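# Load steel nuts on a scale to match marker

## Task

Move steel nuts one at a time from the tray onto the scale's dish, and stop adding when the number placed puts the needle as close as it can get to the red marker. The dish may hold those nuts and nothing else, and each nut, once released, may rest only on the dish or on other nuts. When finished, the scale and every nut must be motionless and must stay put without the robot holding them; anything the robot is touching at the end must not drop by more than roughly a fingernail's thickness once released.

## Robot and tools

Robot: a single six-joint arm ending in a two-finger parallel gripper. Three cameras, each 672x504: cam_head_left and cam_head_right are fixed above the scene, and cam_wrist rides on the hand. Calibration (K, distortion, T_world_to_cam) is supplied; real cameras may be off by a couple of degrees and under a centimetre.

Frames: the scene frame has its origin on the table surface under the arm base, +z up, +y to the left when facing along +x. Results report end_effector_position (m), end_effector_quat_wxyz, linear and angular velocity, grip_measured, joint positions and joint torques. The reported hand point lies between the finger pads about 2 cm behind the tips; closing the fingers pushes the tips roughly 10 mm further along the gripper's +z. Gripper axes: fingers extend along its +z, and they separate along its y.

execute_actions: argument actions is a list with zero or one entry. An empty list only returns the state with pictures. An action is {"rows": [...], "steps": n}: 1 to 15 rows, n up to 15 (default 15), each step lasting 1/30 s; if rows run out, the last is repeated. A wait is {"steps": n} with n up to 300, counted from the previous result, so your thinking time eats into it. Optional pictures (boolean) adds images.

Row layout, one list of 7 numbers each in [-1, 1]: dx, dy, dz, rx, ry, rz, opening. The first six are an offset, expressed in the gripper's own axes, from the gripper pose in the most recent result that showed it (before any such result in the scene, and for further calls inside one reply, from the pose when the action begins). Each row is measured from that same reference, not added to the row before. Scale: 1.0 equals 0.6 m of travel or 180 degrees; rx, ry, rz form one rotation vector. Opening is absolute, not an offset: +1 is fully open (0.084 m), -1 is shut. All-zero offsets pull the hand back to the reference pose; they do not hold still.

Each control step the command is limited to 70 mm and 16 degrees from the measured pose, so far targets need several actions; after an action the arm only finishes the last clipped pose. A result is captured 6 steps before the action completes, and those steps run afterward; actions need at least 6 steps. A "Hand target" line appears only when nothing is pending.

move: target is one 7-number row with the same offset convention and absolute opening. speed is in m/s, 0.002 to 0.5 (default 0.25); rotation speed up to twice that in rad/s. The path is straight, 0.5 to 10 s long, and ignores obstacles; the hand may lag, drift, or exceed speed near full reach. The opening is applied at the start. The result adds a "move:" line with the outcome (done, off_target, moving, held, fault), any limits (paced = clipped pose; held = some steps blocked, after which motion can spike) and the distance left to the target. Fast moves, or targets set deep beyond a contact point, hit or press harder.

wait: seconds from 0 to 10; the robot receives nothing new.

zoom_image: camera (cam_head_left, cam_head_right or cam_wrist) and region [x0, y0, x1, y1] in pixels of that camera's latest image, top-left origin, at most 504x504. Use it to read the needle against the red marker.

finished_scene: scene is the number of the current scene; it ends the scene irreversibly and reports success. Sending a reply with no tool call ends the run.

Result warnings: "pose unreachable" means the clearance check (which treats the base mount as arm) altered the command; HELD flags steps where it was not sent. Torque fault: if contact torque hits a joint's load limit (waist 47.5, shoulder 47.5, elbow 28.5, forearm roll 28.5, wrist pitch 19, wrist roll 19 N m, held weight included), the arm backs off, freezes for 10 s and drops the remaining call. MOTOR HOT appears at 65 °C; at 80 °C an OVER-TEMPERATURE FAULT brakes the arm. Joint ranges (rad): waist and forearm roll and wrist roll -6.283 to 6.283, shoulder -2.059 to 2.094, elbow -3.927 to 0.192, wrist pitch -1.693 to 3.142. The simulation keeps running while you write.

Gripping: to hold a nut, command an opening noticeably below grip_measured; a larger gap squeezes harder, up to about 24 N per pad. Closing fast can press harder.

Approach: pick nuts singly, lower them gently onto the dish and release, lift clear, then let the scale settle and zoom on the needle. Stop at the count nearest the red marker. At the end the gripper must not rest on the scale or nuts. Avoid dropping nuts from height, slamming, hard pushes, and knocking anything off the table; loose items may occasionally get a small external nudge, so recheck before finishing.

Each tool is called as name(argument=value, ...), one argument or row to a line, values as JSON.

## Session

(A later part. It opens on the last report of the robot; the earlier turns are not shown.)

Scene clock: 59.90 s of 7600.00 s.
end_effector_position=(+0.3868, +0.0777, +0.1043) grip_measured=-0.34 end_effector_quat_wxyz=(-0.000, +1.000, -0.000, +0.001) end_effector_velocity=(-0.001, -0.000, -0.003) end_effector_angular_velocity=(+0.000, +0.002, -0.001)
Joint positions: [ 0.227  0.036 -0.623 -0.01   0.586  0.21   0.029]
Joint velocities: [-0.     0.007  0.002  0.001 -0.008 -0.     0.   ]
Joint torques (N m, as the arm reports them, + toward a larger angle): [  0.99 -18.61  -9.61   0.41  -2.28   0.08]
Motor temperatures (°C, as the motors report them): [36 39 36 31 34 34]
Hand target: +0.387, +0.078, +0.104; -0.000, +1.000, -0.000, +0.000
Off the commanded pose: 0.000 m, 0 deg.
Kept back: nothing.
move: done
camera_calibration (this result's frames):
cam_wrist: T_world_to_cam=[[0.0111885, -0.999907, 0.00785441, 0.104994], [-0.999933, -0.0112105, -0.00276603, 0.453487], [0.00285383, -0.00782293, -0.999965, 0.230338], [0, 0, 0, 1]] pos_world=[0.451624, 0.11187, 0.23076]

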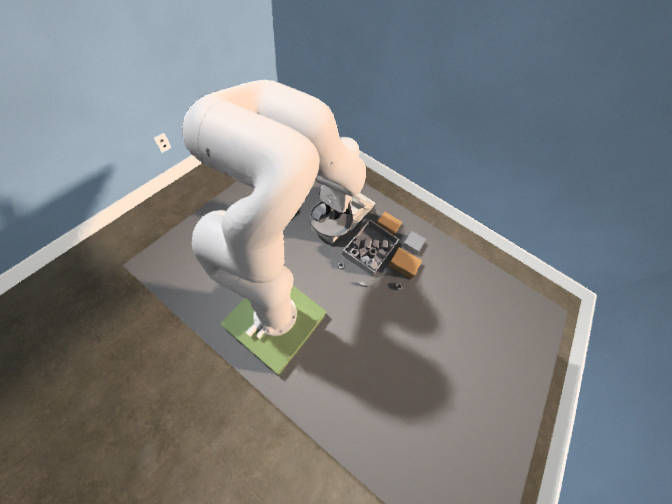

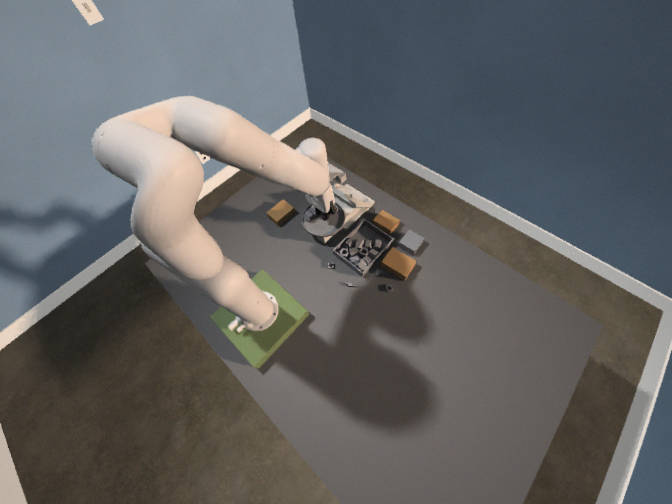

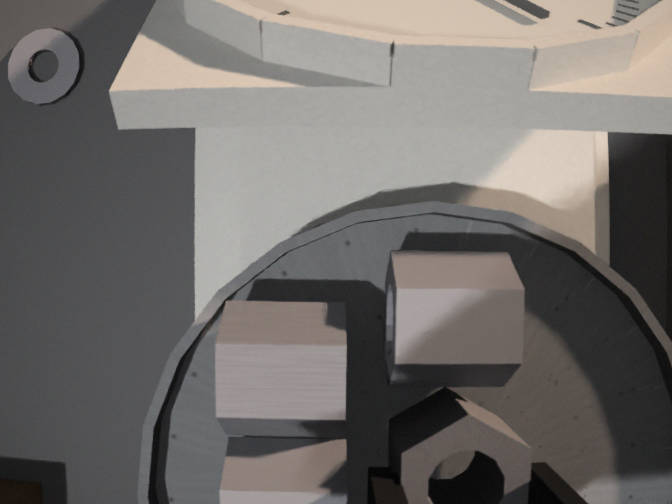

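execute_actions(
  actions=[
    {"rows":[[0,0,0.002,0,0,0,-0.65],[0,0,0.003,0,0,0,-0.65],[0,0,0.004,0,0,0,-0.65],[0,0,0.005,0,0,0,-0.65]],"steps":15},
  ],
  pictures=true,
)

Scene clock: 60.47 s of 7600.00 s.
end_effector_position=(+0.3870, +0.0777, +0.1018) grip_measured=-0.34 end_effector_quat_wxyz=(-0.000, +1.000, -0.000, +0.001) end_effector_velocity=(+0.001, +0.000, -0.003) end_effector_angular_velocity=(+0.001, -0.003, -0.000)
Joint positions: [ 0.227  0.043 -0.622 -0.01   0.577  0.21   0.029]
Joint velocities: [ 0.     0.009  0.     0.    -0.012  0.    -0.   ]
Joint torques (N m, as the arm reports them, + toward a larger angle): [  1.06 -18.42  -9.4    0.42  -2.38   0.01]
Motor temperatures (°C, as the motors report them): [36 39 36 31 34 34]
Steps of this call (steps 1 to 8: nothing new was sent; steps 9 to 17: the first 9 steps of this action). Readings (end_effector_position):
9: (+0.3867, +0.0776, +0.1040)
10: (+0.3868, +0.0777, +0.1039)
12: (+0.3869, +0.0777, +0.1033)
16: (+0.3869, +0.0777, +0.1020)
17: the state above
camera_calibration (this result's frames):
cam_wrist: T_world_to_cam=[[0.011186, -0.999907, 0.00776922, 0.105051], [-0.999932, -0.0112104, -0.00309829, 0.453645], [0.0031851, -0.00773404, -0.999965, 0.22769], [0, 0, 0, 1]] pos_world=[0.451714, 0.111888, 0.228271]

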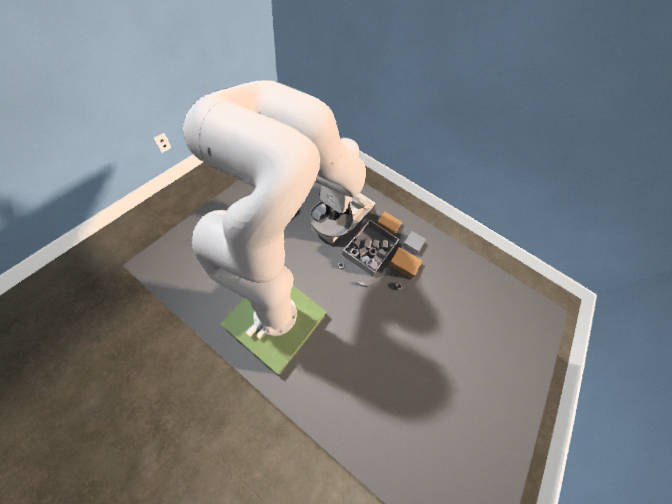

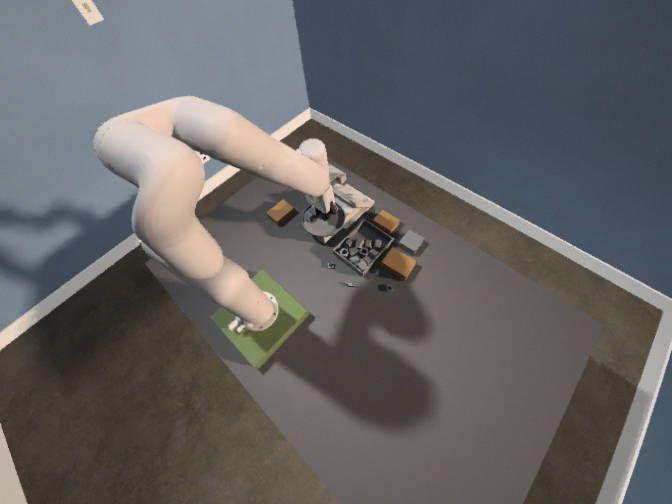

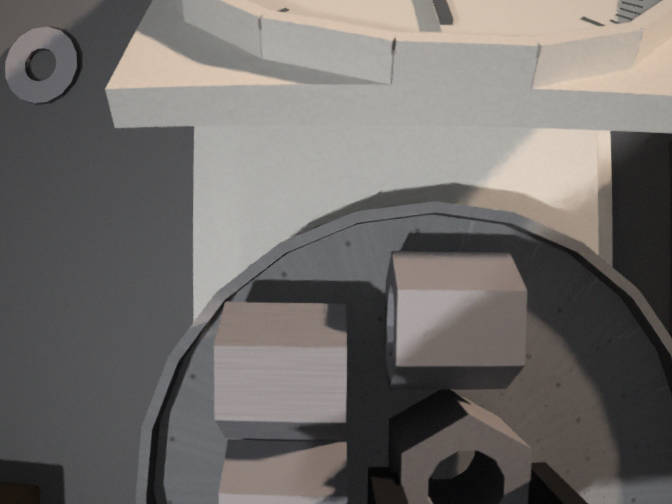

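execute_actions(
  actions=[
    {"rows":[[0,0,-0.0005,0,0,0,-0.5],[0,0,-0.0005,0,0,0,-0.4],[0,0,-0.0005,0,0,0,-0.33],[0,0,-0.0005,0,0,0,-0.29],[0,0,-0.0005,0,0,0,-0.25],[0,0,-0.0005,0,0,0,-0.2],[0,0,-0.0005,0,0,0,-0.2],[0,0,-0.005,0,0,0,-0.2],[0,0,-0.012,0,0,0,-0.2],[0,0,-0.02,0,0,0,-0.2],[0,0,-0.028,0,0,0,-0.2],[0,0,-0.035,0,0,0,-0.2],[0,0,-0.04,0,0,0,-0.2],[0,0,-0.043,0,0,0,-0.2],[0,0,-0.045,0,0,0,-0.2]]},
  ],
)

move(
  target=[-0.09,0.31,0.01,0,0,0,-0.1],
  speed=0.4,
)

Scene clock: 61.07 s of 7600.00 s.
end_effector_position=(+0.3868, +0.0777, +0.1024) grip_measured=-0.22 end_effector_quat_wxyz=(-0.000, +1.000, -0.000, +0.001) end_effector_velocity=(-0.009, -0.002, +0.015) end_effector_angular_velocity=(-0.005, +0.026, -0.000)
Joint positions: [ 0.227  0.041 -0.623 -0.01   0.58   0.21   0.034]
Joint velocities: [ 0.001 -0.054 -0.     0.001  0.081 -0.     0.009]
Joint torques (N m, as the arm reports them, + toward a larger angle): [  0.85 -20.7   -9.61   0.48  -2.01   0.  ]
Motor temperatures (°C, as the motors report them): [36 39 36 31 34 34]
Off your previous action's commanded pose: 0.000 m, 0 deg at its last step (step 6 of this call).
Steps of this call (steps 1 to 6: the last 6 steps of your previous action; steps 7 to 9: nothing new was sent; steps 10 to 18: the first 9 steps of this action). Readings (end_effector_position):
10: (+0.3870, +0.0777, +0.1015)
11: (+0.3869, +0.0777, +0.1016)
13: (+0.3869, +0.0777, +0.1018)
17: (+0.3870, +0.0777, +0.1021)
18: the state above

Scene clock: 62.83 s of 7600.00 s.
end_effector_position=(+0.3321, -0.1072, +0.1212) grip_measured=-0.11 end_effector_quat_wxyz=(-0.001, +1.000, -0.000, +0.001) end_effector_velocity=(-0.000, -0.002, +0.000) end_effector_angular_velocity=(+0.004, -0.002, -0.001)
Joint positions: [-0.284 -0.159 -0.47  -0.005  0.625 -0.306  0.039]
Joint velocities: [-0.009  0.002 -0.002  0.008  0.    -0.013  0.   ]
Joint torques (N m, as the arm reports them, + toward a larger angle): [  0.96 -14.45  -9.38   0.32  -2.1    0.02]
Motor temperatures (°C, as the motors report them): [36 39 36 31 34 34]
Hand target: +0.332, -0.108, +0.121; -0.001, +1.000, -0.000, +0.001
Off your previous action's commanded pose: 0.011 m, 0 deg at its last step (step 6 of this call).
Off the commanded pose: 0.001 m, 0 deg.
Kept back: nothing.
move: done; limits=paced
camera_calibration (this result's frames):
cam_wrist: T_world_to_cam=[[0.0115375, -0.999913, 0.00642318, -0.0793503], [-0.999931, -0.0115527, -0.00233651, 0.396668], [0.00241051, -0.00639578, -0.999977, 0.246207], [0, 0, 0, 1]] pos_world=[0.396962, -0.0731861, 0.247637]

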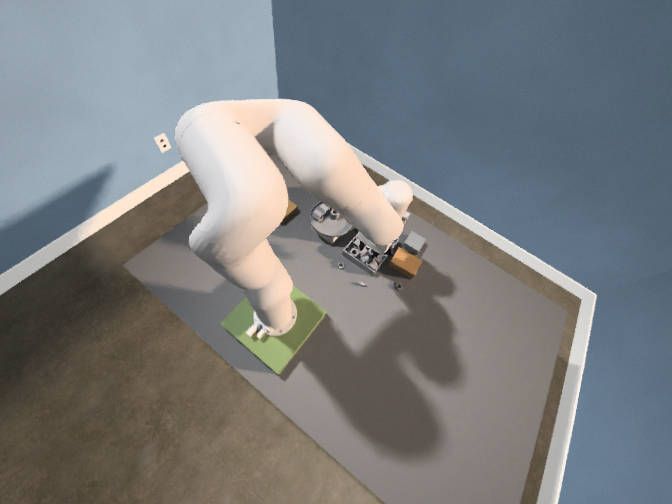

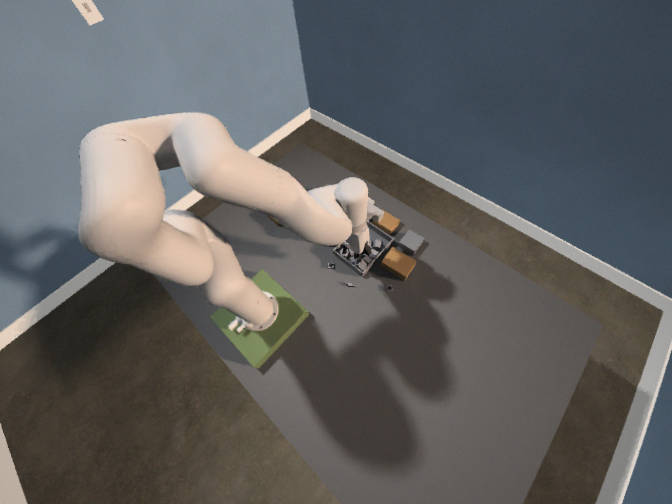

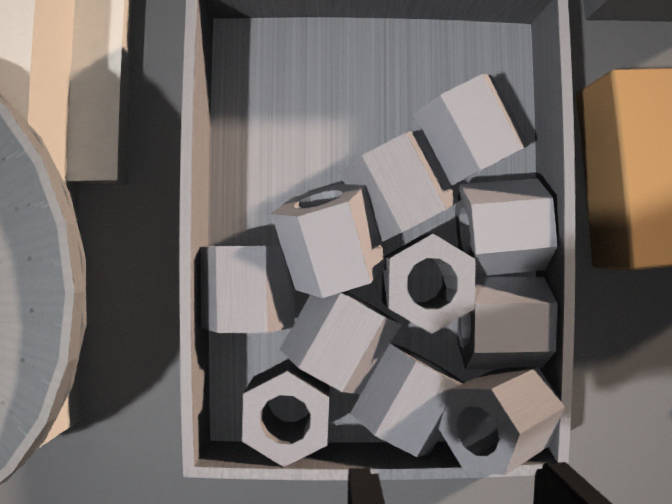

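zoom_image(
  camera="cam_wrist",
  region=[200,150,440,350],
)

zoom_image(
  camera="cam_head_left",
  region=[330,215,410,285],
)

Region (200, 150, 440, 350) of cam_wrist's 672x504 image, scaled by 2.100, with more detail than that image has.

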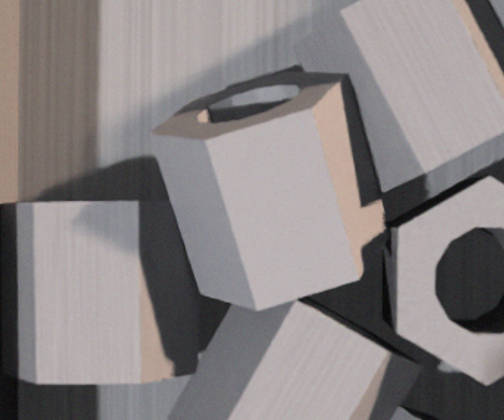

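Region (330, 215, 410, 285) of cam_head_left's 672x504 image, scaled by 6.300, with more detail than that image has; it fills the top 441 rows of this view, and the rest is white.

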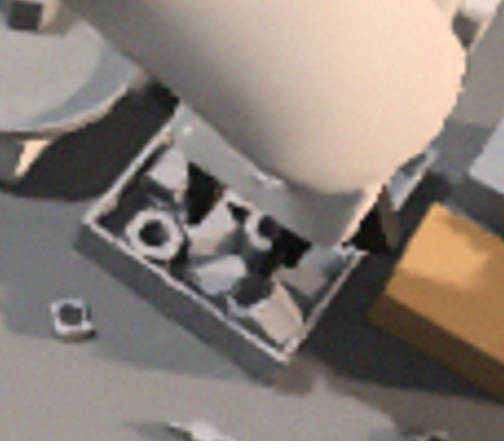

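move(
  target=[0.123,-0.0853,0.0845,-0.1217,0.1225,-0.0651,-0.17],
  speed=0.3,
)

Scene clock: 68.63 s of 7600.00 s.
end_effector_position=(+0.4063, -0.0563, +0.0709) grip_measured=-0.18 end_effector_quat_wxyz=(+0.188, +0.959, +0.101, +0.189) end_effector_velocity=(-0.000, +0.000, -0.000) end_effector_angular_velocity=(-0.002, -0.017, +0.003)
Joint positions: [-0.125  0.128 -0.556 -1.765  0.271  1.345  0.036]
Joint velocities: [ 0.003  0.     0.    -0.062  0.003  0.064  0.   ]
Joint torques (N m, as the arm reports them, + toward a larger angle): [  0.85 -17.51  -7.81   1.06  -0.83   0.04]
Motor temperatures (°C, as the motors report them): [36 39 35 31 34 34]
Hand target: +0.406, -0.056, +0.071; +0.188, +0.958, +0.101, +0.190
Off the commanded pose: 0.001 m, 0 deg.
Kept back: nothing.
move: done
camera_calibration (this result's frames):
cam_wrist: T_world_to_cam=[[0.128901, -0.903264, 0.409267, -0.0997477], [-0.906187, -0.27491, -0.321325, 0.441022], [0.402753, -0.329453, -0.853962, 0.00488126], [0, 0, 0, 1]] pos_world=[0.41054, 0.032751, 0.186704]

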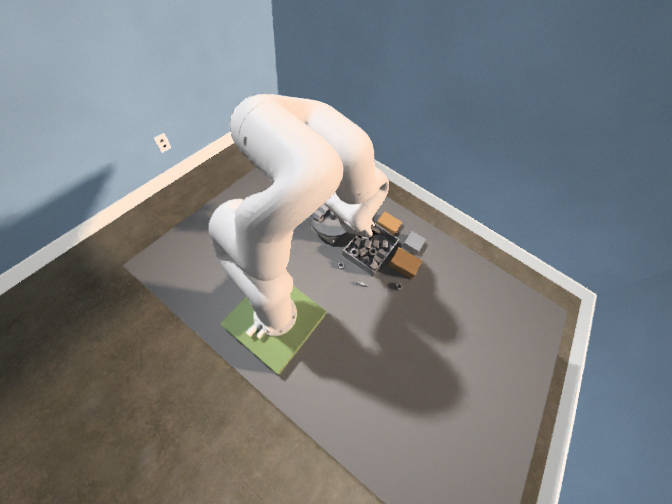

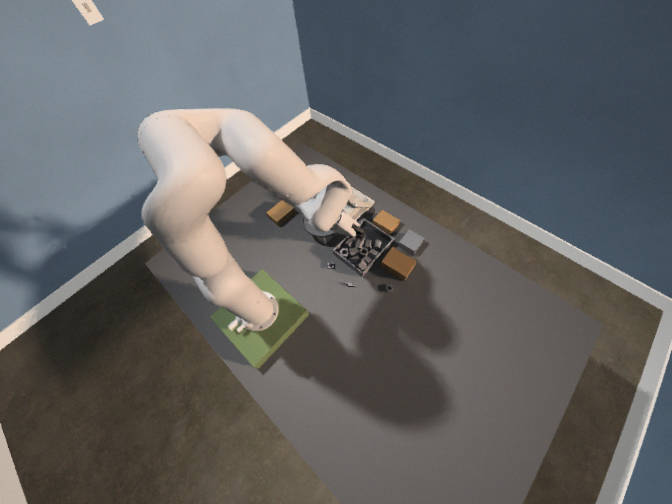

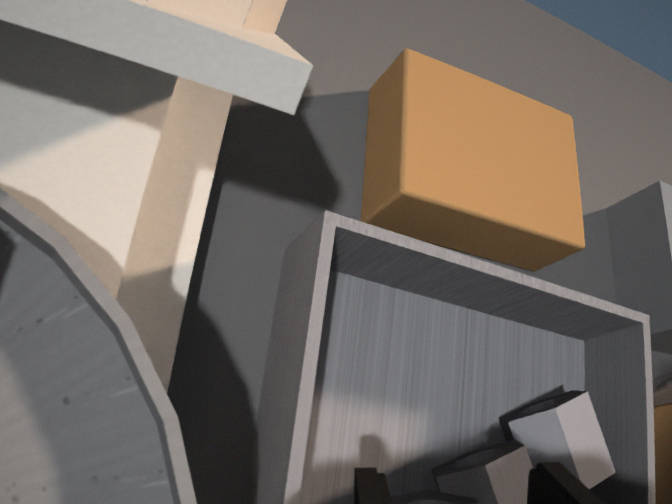

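move(
  target=[-0.04,0,-0.015,0,0,0,-0.17],
  speed=0.1,
)

Scene clock: 69.70 s of 7600.00 s.
end_effector_position=(+0.3812, -0.0596, +0.0708) grip_measured=-0.18 end_effector_quat_wxyz=(+0.188, +0.959, +0.101, +0.189) end_effector_velocity=(-0.002, -0.000, +0.000) end_effector_angular_velocity=(-0.002, -0.001, +0.002)
Joint positions: [-0.146  0.07  -0.484 -1.843  0.266  1.406  0.036]
Joint velocities: [-0.001 -0.006  0.007 -0.007  0.001  0.004 -0.   ]
Joint torques (N m, as the arm reports them, + toward a larger angle): [  0.79 -16.05  -7.28   0.75  -0.67  -0.12]
Motor temperatures (°C, as the motors report them): [36 39 35 31 34 34]
Hand target: +0.381, -0.060, +0.071; +0.188, +0.959, +0.101, +0.189
Off the commanded pose: 0.000 m, 0 deg.
Kept back: nothing.
move: done
camera_calibration (this result's frames):
cam_wrist: T_world_to_cam=[[0.12885, -0.9033, 0.409202, -0.0994213], [-0.906185, -0.27485, -0.321382, 0.417288], [0.402773, -0.329402, -0.853972, 0.0138322], [0, 0, 0, 1]] pos_world=[0.385379, 0.0294405, 0.186604]

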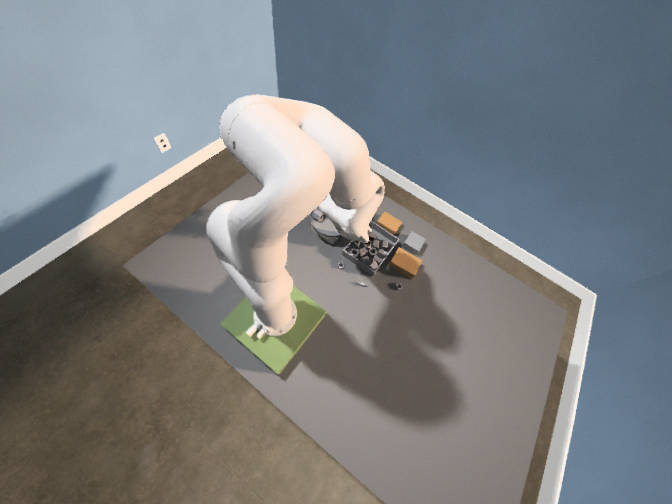

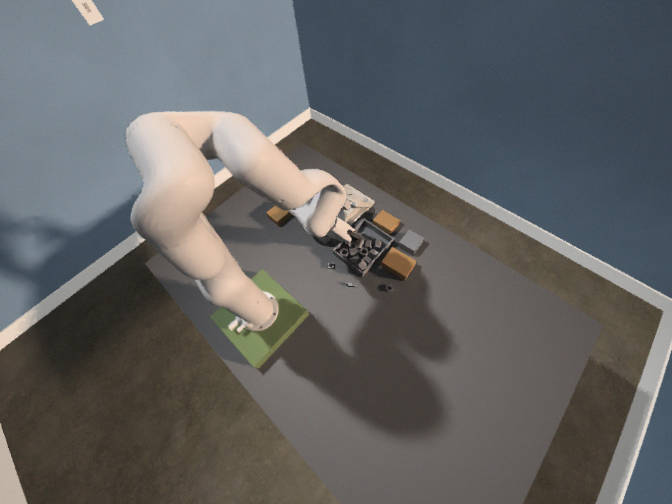

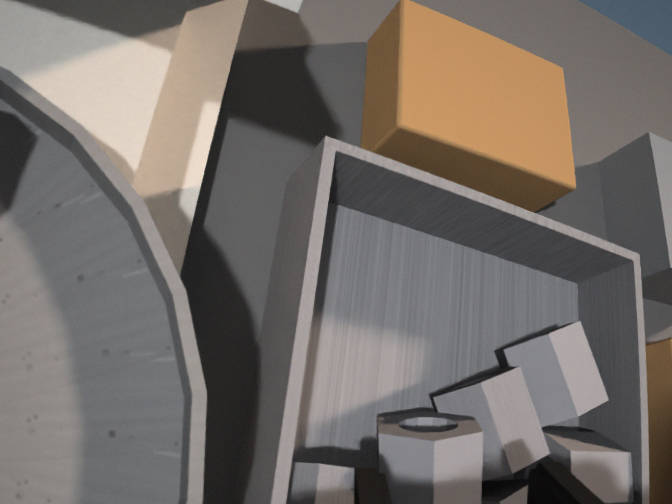

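zoom_image(
  camera="cam_wrist",
  region=[280,380,580,504],
)

Region (280, 380, 580, 504) of cam_wrist's 672x504 image, scaled by 1.680, with more detail than that image has; it fills the top 208 rows of this view, and the rest is white.

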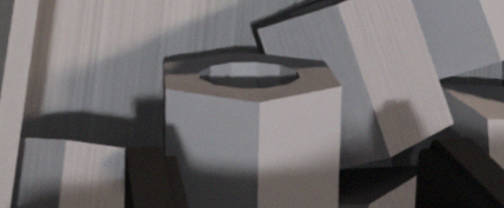

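move(
  target=[0.039,-0.0045,0.022,0,0,0,-0.17],
  speed=0.1,
)

move(
  target=[0,0,0.034,0,0,0,-0.17],
  speed=0.04,
)

Scene clock: 71.17 s of 7600.00 s.
end_effector_position=(+0.4071, -0.0553, +0.0661) grip_measured=-0.18 end_effector_quat_wxyz=(+0.188, +0.959, +0.101, +0.189) end_effector_velocity=(+0.002, -0.000, -0.000) end_effector_angular_velocity=(-0.001, -0.001, -0.002)
Joint positions: [-0.12   0.149 -0.567 -1.791  0.275  1.377  0.036]
Joint velocities: [ 0.002  0.005 -0.006  0.006  0.002 -0.003  0.   ]
Joint torques (N m, as the arm reports them, + toward a larger angle): [  0.79 -17.76  -7.41   1.19  -0.89  -0.08]
Motor temperatures (°C, as the motors report them): [36 39 35 31 34 34]
Hand target: +0.407, -0.055, +0.066; +0.188, +0.958, +0.101, +0.189
Off the commanded pose: 0.000 m, 0 deg.
Kept back: nothing.
move: done
camera_calibration (this result's frames):
cam_wrist: T_world_to_cam=[[0.128874, -0.903263, 0.409277, -0.0970305], [-0.906185, -0.274895, -0.321343, 0.440474], [0.402765, -0.329467, -0.85395, 0.000744176], [0, 0, 0, 1]] pos_world=[0.411356, 0.033685, 0.181891]

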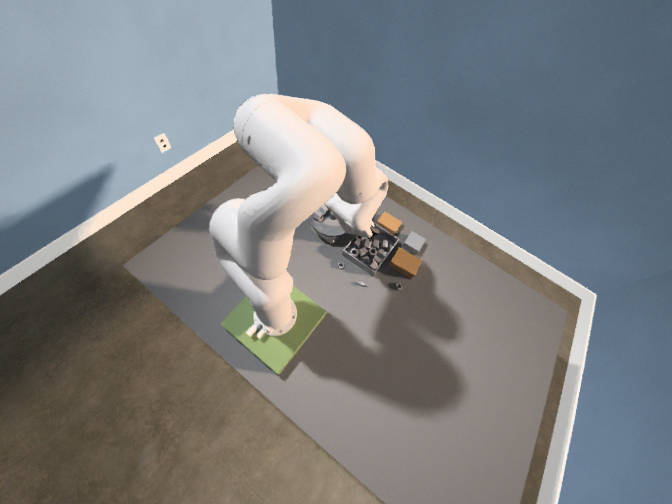

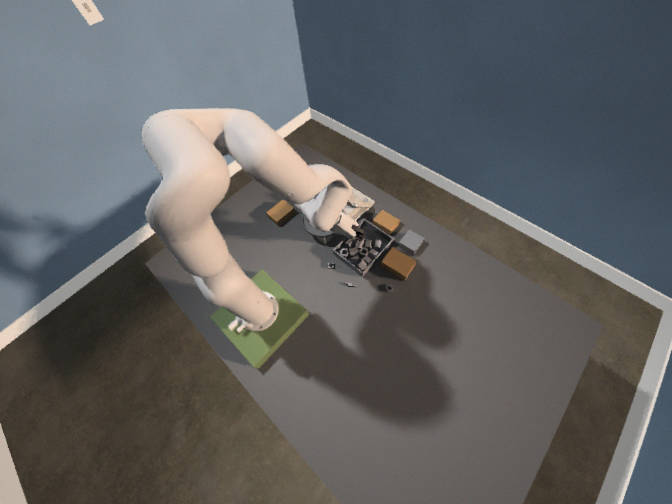

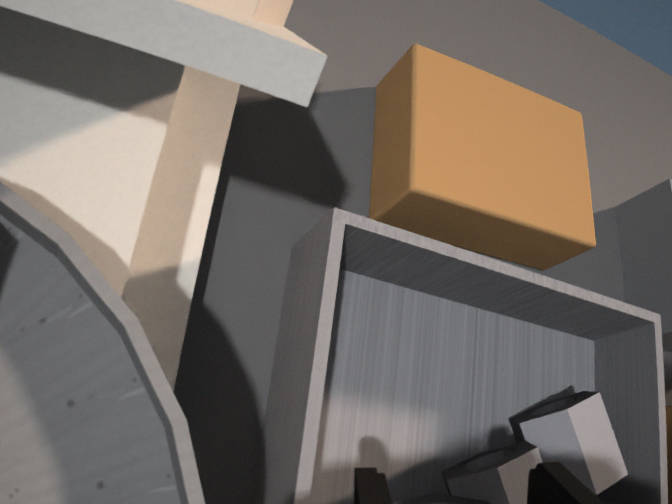

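Scene clock: 72.03 s of 7600.00 s.
end_effector_position=(+0.4161, -0.0618, +0.0497) grip_measured=-0.18 end_effector_quat_wxyz=(+0.188, +0.958, +0.100, +0.190) end_effector_velocity=(-0.001, +0.000, -0.004) end_effector_angular_velocity=(+0.001, +0.005, +0.001)
Joint positions: [-0.131  0.232 -0.627 -1.893  0.277  1.473  0.036]
Joint velocities: [ 0.     0.011 -0.003 -0.013  0.     0.013  0.   ]
Joint torques (N m, as the arm reports them, + toward a larger angle): [  0.54 -12.4   -4.52   0.83   0.73  -0.13]
Motor temperatures (°C, as the motors report them): [36 39 35 31 34 34]
Hand target: +0.415, -0.062, +0.049; +0.188, +0.959, +0.101, +0.189
Off the commanded pose: 0.001 m, 0 deg.
Kept back: nothing.
move: done
camera_calibration (this result's frames):
cam_wrist: T_world_to_cam=[[0.128078, -0.903398, 0.409228, -0.0969669], [-0.905488, -0.274845, -0.323344, 0.44135], [0.404583, -0.329138, -0.853218, -0.0198152], [0, 0, 0, 1]] pos_world=[0.420074, 0.0271814, 0.165483]

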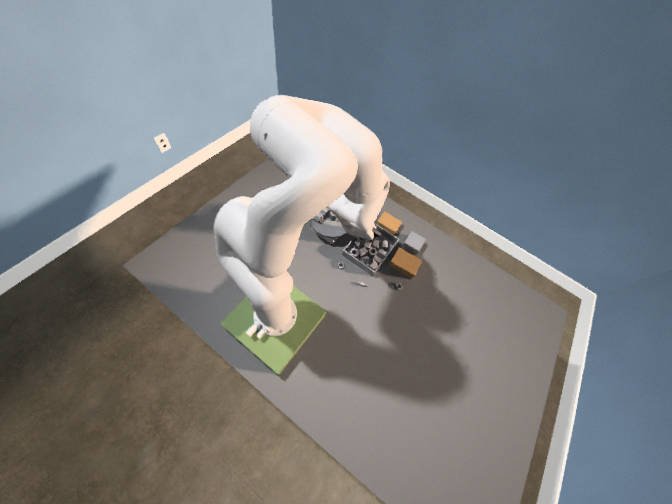

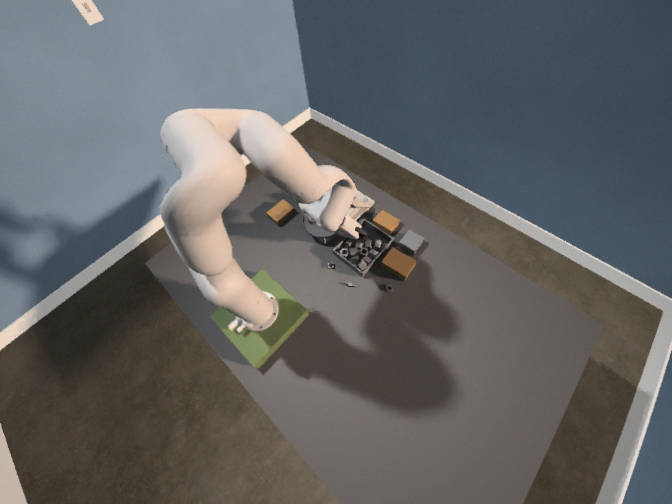

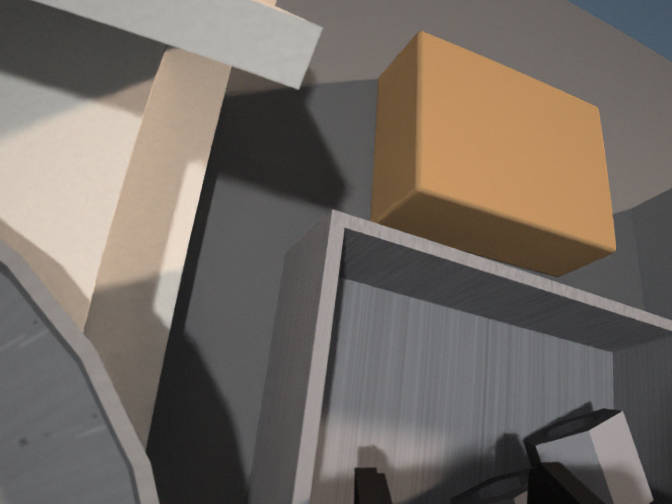

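Contact; back off ~2 mm and close.

execute_actions(
  actions=[
    {"rows":[[0,0,-0.002,0,0,0,-0.17],[0,0,-0.003,0,0,0,-0.17],[0,0,-0.004,0,0,0,-0.17],[0,0,-0.004,0,0,0,-0.2],[0,0,-0.004,0,0,0,-0.25],[0,0,-0.004,0,0,0,-0.3],[0,0,-0.004,0,0,0,-0.35],[0,0,-0.004,0,0,0,-0.45],[0,0,-0.004,0,0,0,-0.55],[0,0,-0.004,0,0,0,-0.65]],"steps":15},
  ],
)

execute_actions(
  actions=[
    {"steps":8},
  ],
)

Scene clock: 77.33 s of 7600.00 s.
end_effector_position=(+0.4132, -0.0612, +0.0498) grip_measured=-0.37 end_effector_quat_wxyz=(+0.188, +0.959, +0.101, +0.188) end_effector_velocity=(+0.002, -0.001, +0.006) end_effector_angular_velocity=(-0.002, -0.009, -0.002)
Joint positions: [-0.13   0.226 -0.618 -1.884  0.278  1.464  0.028]
Joint velocities: [-0.002 -0.019  0.005  0.016 -0.001 -0.017 -0.003]
Joint torques (N m, as the arm reports them, + toward a larger angle): [  0.47 -11.81  -3.02   0.56  -0.14  -0.28]
Motor temperatures (°C, as the motors report them): [36 39 35 31 34 34]
Steps of this call (steps 1 to 150: nothing new was sent; steps 151 to 159: the first 9 steps of this action). Readings (end_effector_position):
151: (+0.4153, -0.0619, +0.0487)
152: (+0.4152, -0.0620, +0.0488)
154: (+0.4145, -0.0622, +0.0492)
158: (+0.4132, -0.0611, +0.0497)
159: the state above

Scene clock: 77.60 s of 7600.00 s.
end_effector_position=(+0.4135, -0.0611, +0.0504) grip_measured=-0.37 end_effector_quat_wxyz=(+0.188, +0.959, +0.101, +0.188) end_effector_velocity=(+0.001, -0.000, +0.001) end_effector_angular_velocity=(+0.001, -0.001, -0.002)
Joint positions: [-0.13   0.224 -0.618 -1.882  0.277  1.462  0.028]
Joint velocities: [-0.    -0.001 -0.001  0.002 -0.    -0.    -0.   ]
Joint torques (N m, as the arm reports them, + toward a larger angle): [  1.36 -13.14  -5.05   0.98  -0.41  -0.01]
Motor temperatures (°C, as the motors report them): [36 39 35 31 34 34]
Hand target: +0.415, -0.061, +0.052; +0.188, +0.958, +0.100, +0.190
Off the commanded pose: 0.002 m, 0 deg.
Kept back: nothing.
Steps of this call (steps 1 to 6: the last 6 steps of your previous action; steps 7 to 8: nothing new was sent). Readings (end_effector_position):
1: (+0.4132, -0.0612, +0.0500)
2: (+0.4133, -0.0612, +0.0501)
4: (+0.4133, -0.0612, +0.0502)
8: the state above

move(
  target=[0.03,0.012,-0.03,0,0,0,-0.65],
  speed=0.05,
)

Scene clock: 78.73 s of 7600.00 s.
end_effector_position=(+0.4233, -0.0572, +0.0742) grip_measured=-0.37 end_effector_quat_wxyz=(+0.188, +0.959, +0.101, +0.189) end_effector_velocity=(+0.000, -0.000, +0.001) end_effector_angular_velocity=(-0.002, +0.008, -0.001)
Joint positions: [-0.122  0.156 -0.602 -1.694  0.269  1.274  0.028]
Joint velocities: [ 0.001 -0.004  0.002  0.037  0.003 -0.037  0.   ]
Joint torques (N m, as the arm reports them, + toward a larger angle): [  0.98 -18.68  -7.96   0.87  -0.84   0.05]
Motor temperatures (°C, as the motors report them): [36 39 35 31 34 34]
Hand target: +0.424, -0.057, +0.075; +0.188, +0.959, +0.101, +0.188
Off the commanded pose: 0.000 m, 0 deg.
Kept back: nothing.
move: done
camera_calibration (this result's frames):
cam_wrist: T_world_to_cam=[[0.129513, -0.903297, 0.408999, -0.104376], [-0.906597, -0.274941, -0.320139, 0.457319], [0.401632, -0.329335, -0.854535, 0.0010592], [0, 0, 0, 1]] pos_world=[0.427697, 0.0318022, 0.19]

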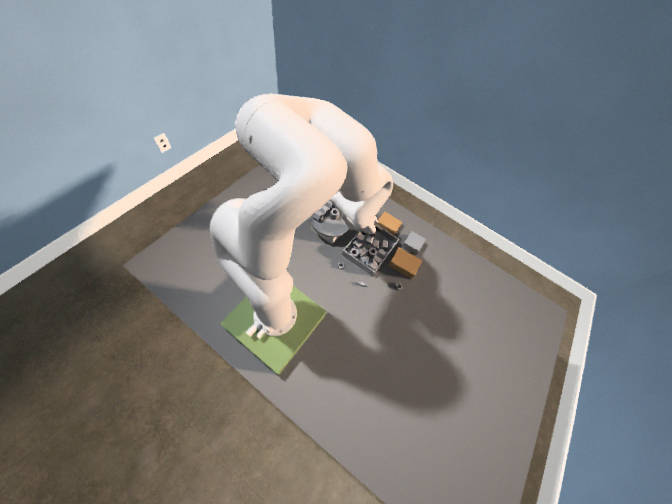

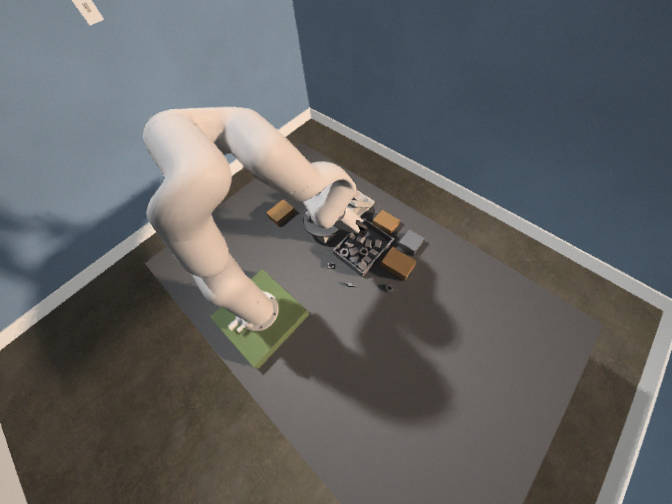

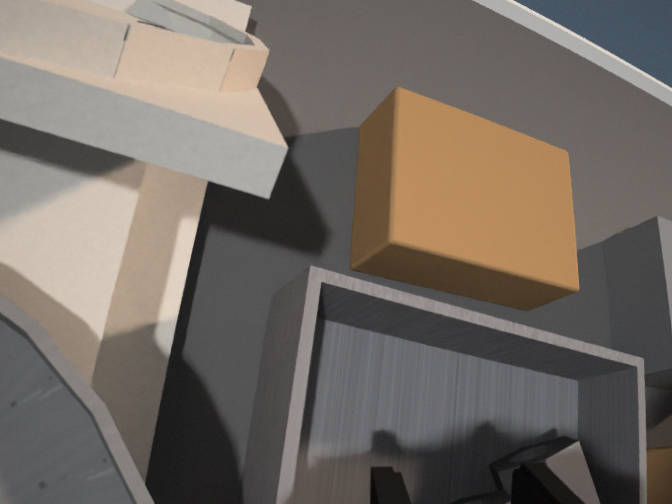

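zoom_image(
  camera="cam_head_right",
  region=[320,200,400,270],
)

Region (320, 200, 400, 270) of cam_head_right's 672x504 image, scaled by 6.300, with more detail than that image has; it fills the top 441 rows of this view, and the rest is white.

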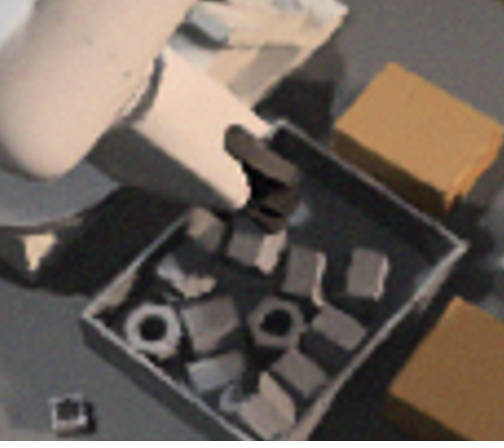

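move(
  target=[-0.003,0.029,-0.085,-0.0427,-0.134,0.0312,-0.65],
  speed=0.2,
)

Scene clock: 81.50 s of 7600.00 s.
end_effector_position=(+0.4034, -0.0575, +0.1243) grip_measured=-0.37 end_effector_quat_wxyz=(+0.259, +0.966, -0.000, -0.000) end_effector_velocity=(+0.001, -0.001, +0.002) end_effector_angular_velocity=(-0.003, +0.004, -0.006)
Joint positions: [ 0.114  0.085 -0.724 -0.741  0.84   0.65   0.028]
Joint velocities: [ 0.002  0.002 -0.01   0.008  0.014 -0.005  0.   ]
Joint torques (N m, as the arm reports them, + toward a larger angle): [  0.86 -19.78  -9.65   0.35  -0.74   0.02]
Motor temperatures (°C, as the motors report them): [36 39 35 31 34 34]
Hand target: +0.404, -0.058, +0.124; +0.259, +0.966, -0.000, -0.001
Off the commanded pose: 0.000 m, 0 deg.
Kept back: nothing.
move: done
camera_calibration (this result's frames):
cam_wrist: T_world_to_cam=[[0.0116791, -0.861861, 0.507011, -0.0848326], [-0.999932, -0.0103922, 0.00536804, 0.467607], [0.000642451, -0.507039, -0.861923, 0.204176], [0, 0, 0, 1]] pos_world=[0.468435, 0.0352707, 0.216485]

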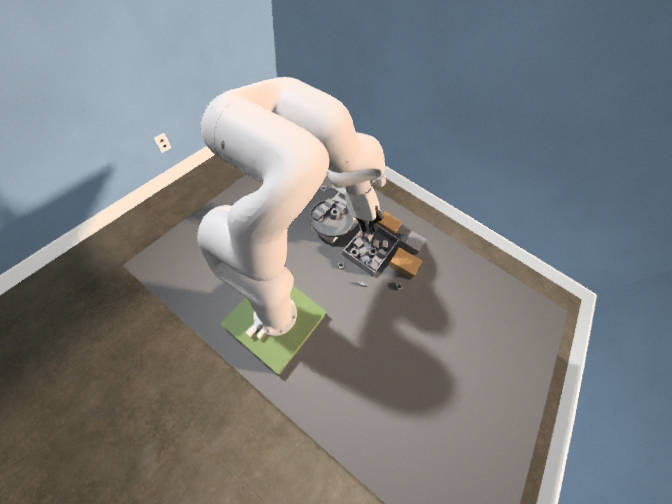

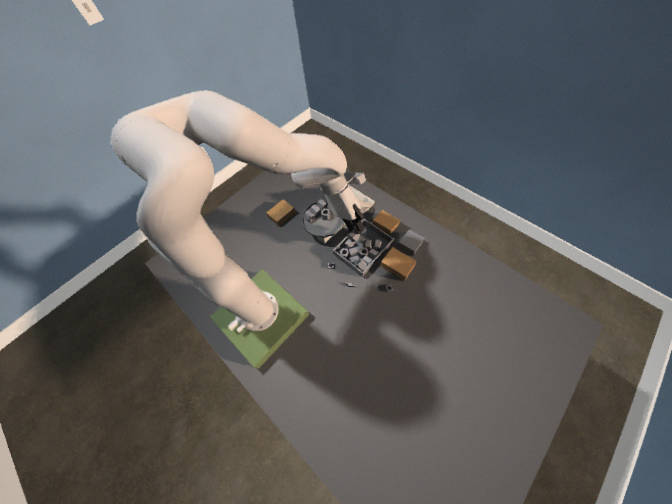

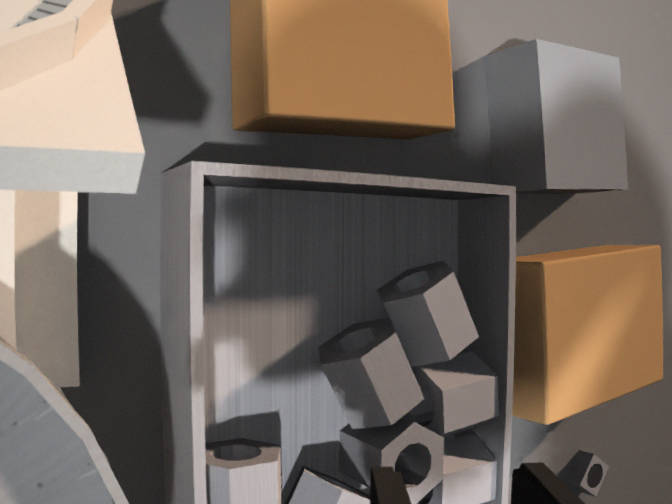

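move(
  target=[-0.0623,-0.1867,-0.1232,0,0,0,-0.65],
  speed=0.2,
)

zoom_image(
  camera="cam_head_left",
  region=[295,170,375,250],
)

Scene clock: 83.87 s of 7600.00 s.
end_effector_position=(+0.3667, +0.0758, +0.1324) grip_measured=-0.37 end_effector_quat_wxyz=(+0.259, +0.966, -0.000, -0.000) end_effector_velocity=(-0.001, +0.002, -0.000) end_effector_angular_velocity=(-0.002, +0.003, +0.001)
Joint positions: [ 0.482  0.077 -0.759 -0.566  1.012  0.842  0.028]
Joint velocities: [ 0.008  0.002 -0.002  0.003  0.006  0.003 -0.   ]
Joint torques (N m, as the arm reports them, + toward a larger angle): [  0.84 -19.15  -9.99   0.32  -0.67   0.14]
Motor temperatures (°C, as the motors report them): [36 39 35 31 34 34]
Hand target: +0.367, +0.076, +0.132; +0.259, +0.966, -0.000, +0.000
Off the commanded pose: 0.001 m, 0 deg.
Kept back: nothing.
move: done
camera_calibration (this result's frames):
cam_wrist: T_world_to_cam=[[0.0109489, -0.861244, 0.508074, 0.026425], [-0.99994, -0.00995039, 0.00468155, 0.432339], [0.00102358, -0.508095, -0.861301, 0.278668], [0, 0, 0, 1]] pos_world=[0.431739, 0.16865, 0.224567]

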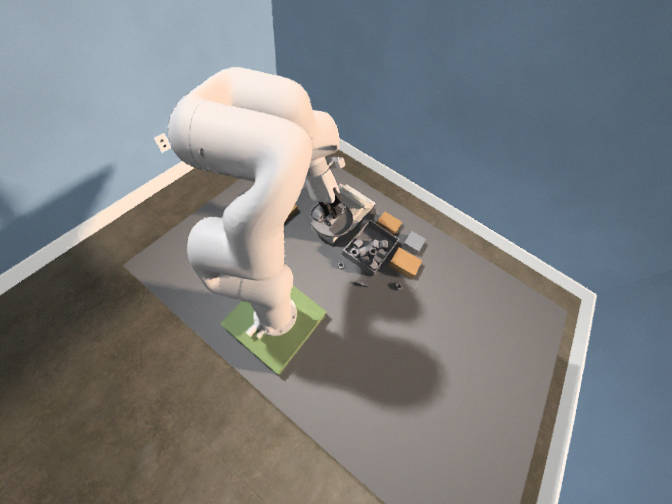

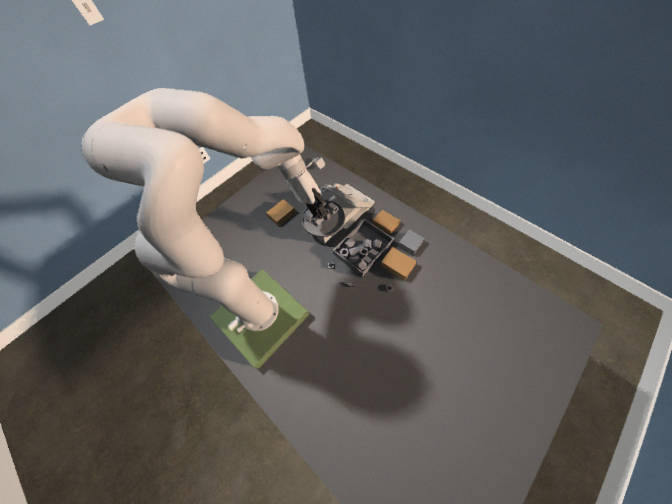

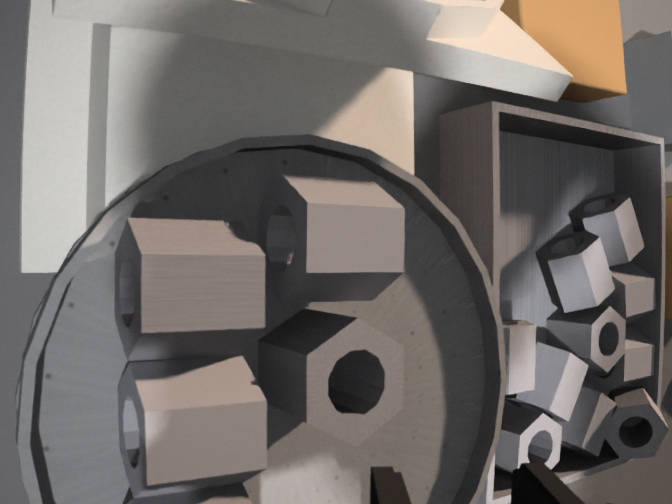

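Region (295, 170, 375, 250) of cam_head_left's 672x504 image, scaled by 6.300, with more detail than that image has.

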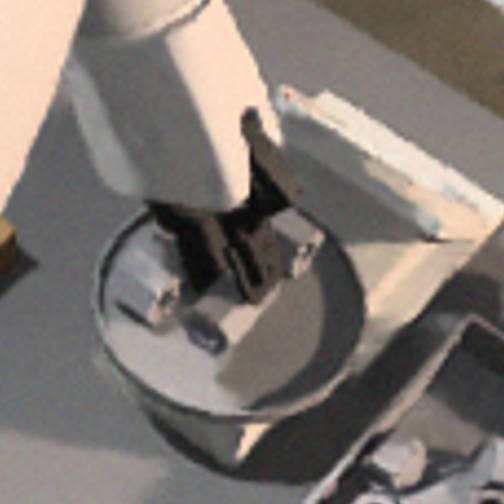

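move(
  target=[-0.001,-0.022,0.0378,0,0,0,-0.65],
  speed=0.07,
)

zoom_image(
  camera="cam_head_left",
  region=[295,170,375,250],
)

Scene clock: 84.93 s of 7600.00 s.
end_effector_position=(+0.3662, +0.0760, +0.1065) grip_measured=-0.37 end_effector_quat_wxyz=(+0.259, +0.966, -0.000, +0.000) end_effector_velocity=(-0.001, -0.000, -0.003) end_effector_angular_velocity=(-0.001, +0.003, +0.000)
Joint positions: [ 0.475  0.14  -0.75  -0.596  0.949  0.886  0.028]
Joint velocities: [-0.     0.006  0.002 -0.002 -0.004  0.003 -0.   ]
Joint torques (N m, as the arm reports them, + toward a larger angle): [  0.77 -20.22  -9.39   0.34  -0.56   0.06]
Motor temperatures (°C, as the motors report them): [36 39 35 31 34 34]
Hand target: +0.366, +0.076, +0.106; +0.259, +0.966, -0.000, -0.000
Off the commanded pose: 0.000 m, 0 deg.
Kept back: nothing.
move: done
camera_calibration (this result's frames):
cam_wrist: T_world_to_cam=[[0.0109149, -0.861417, 0.507781, 0.0398336], [-0.99994, -0.0100639, 0.00442126, 0.432015], [0.00130172, -0.507799, -0.861475, 0.256337], [0, 0, 0, 1]] pos_world=[0.43122, 0.168829, 0.198691]

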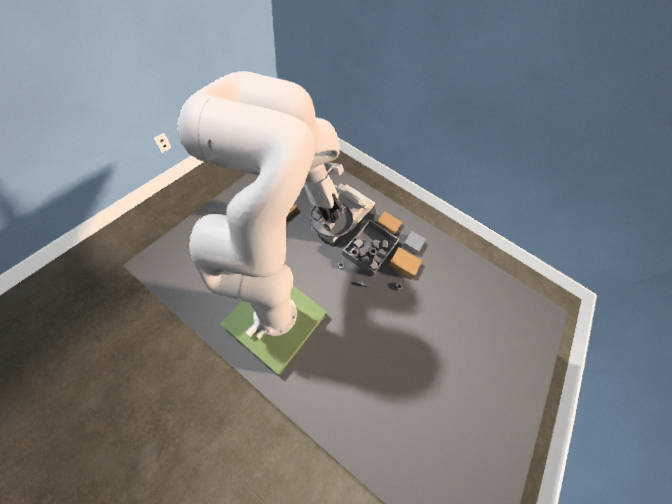

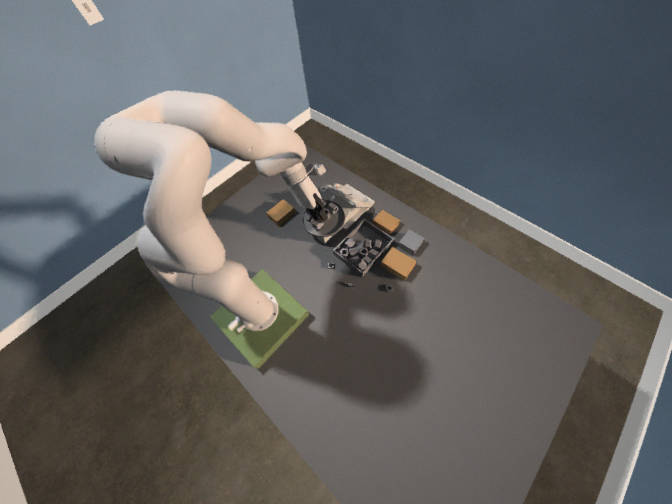

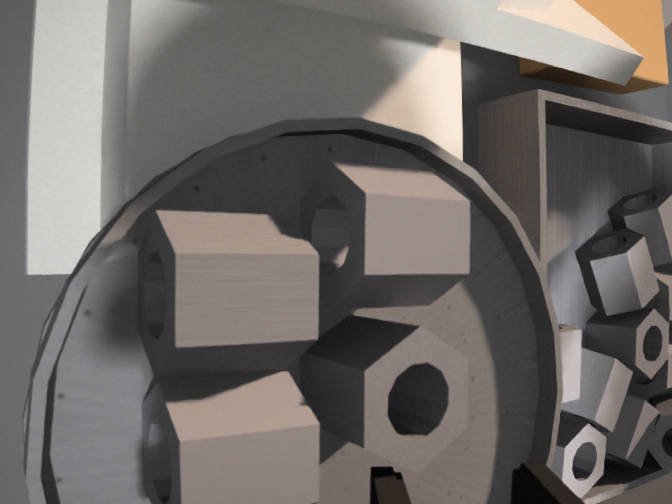

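Region (295, 170, 375, 250) of cam_head_left's 672x504 image, scaled by 6.300, with more detail than that image has.

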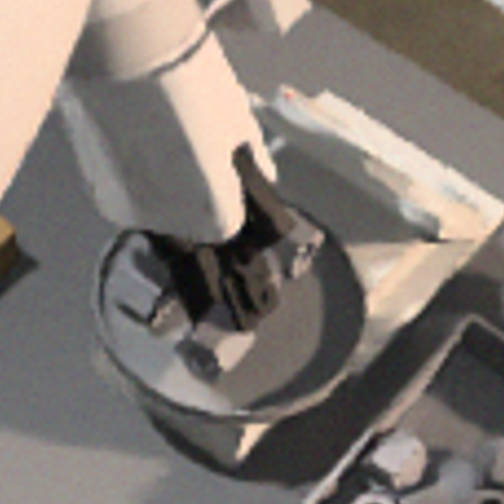

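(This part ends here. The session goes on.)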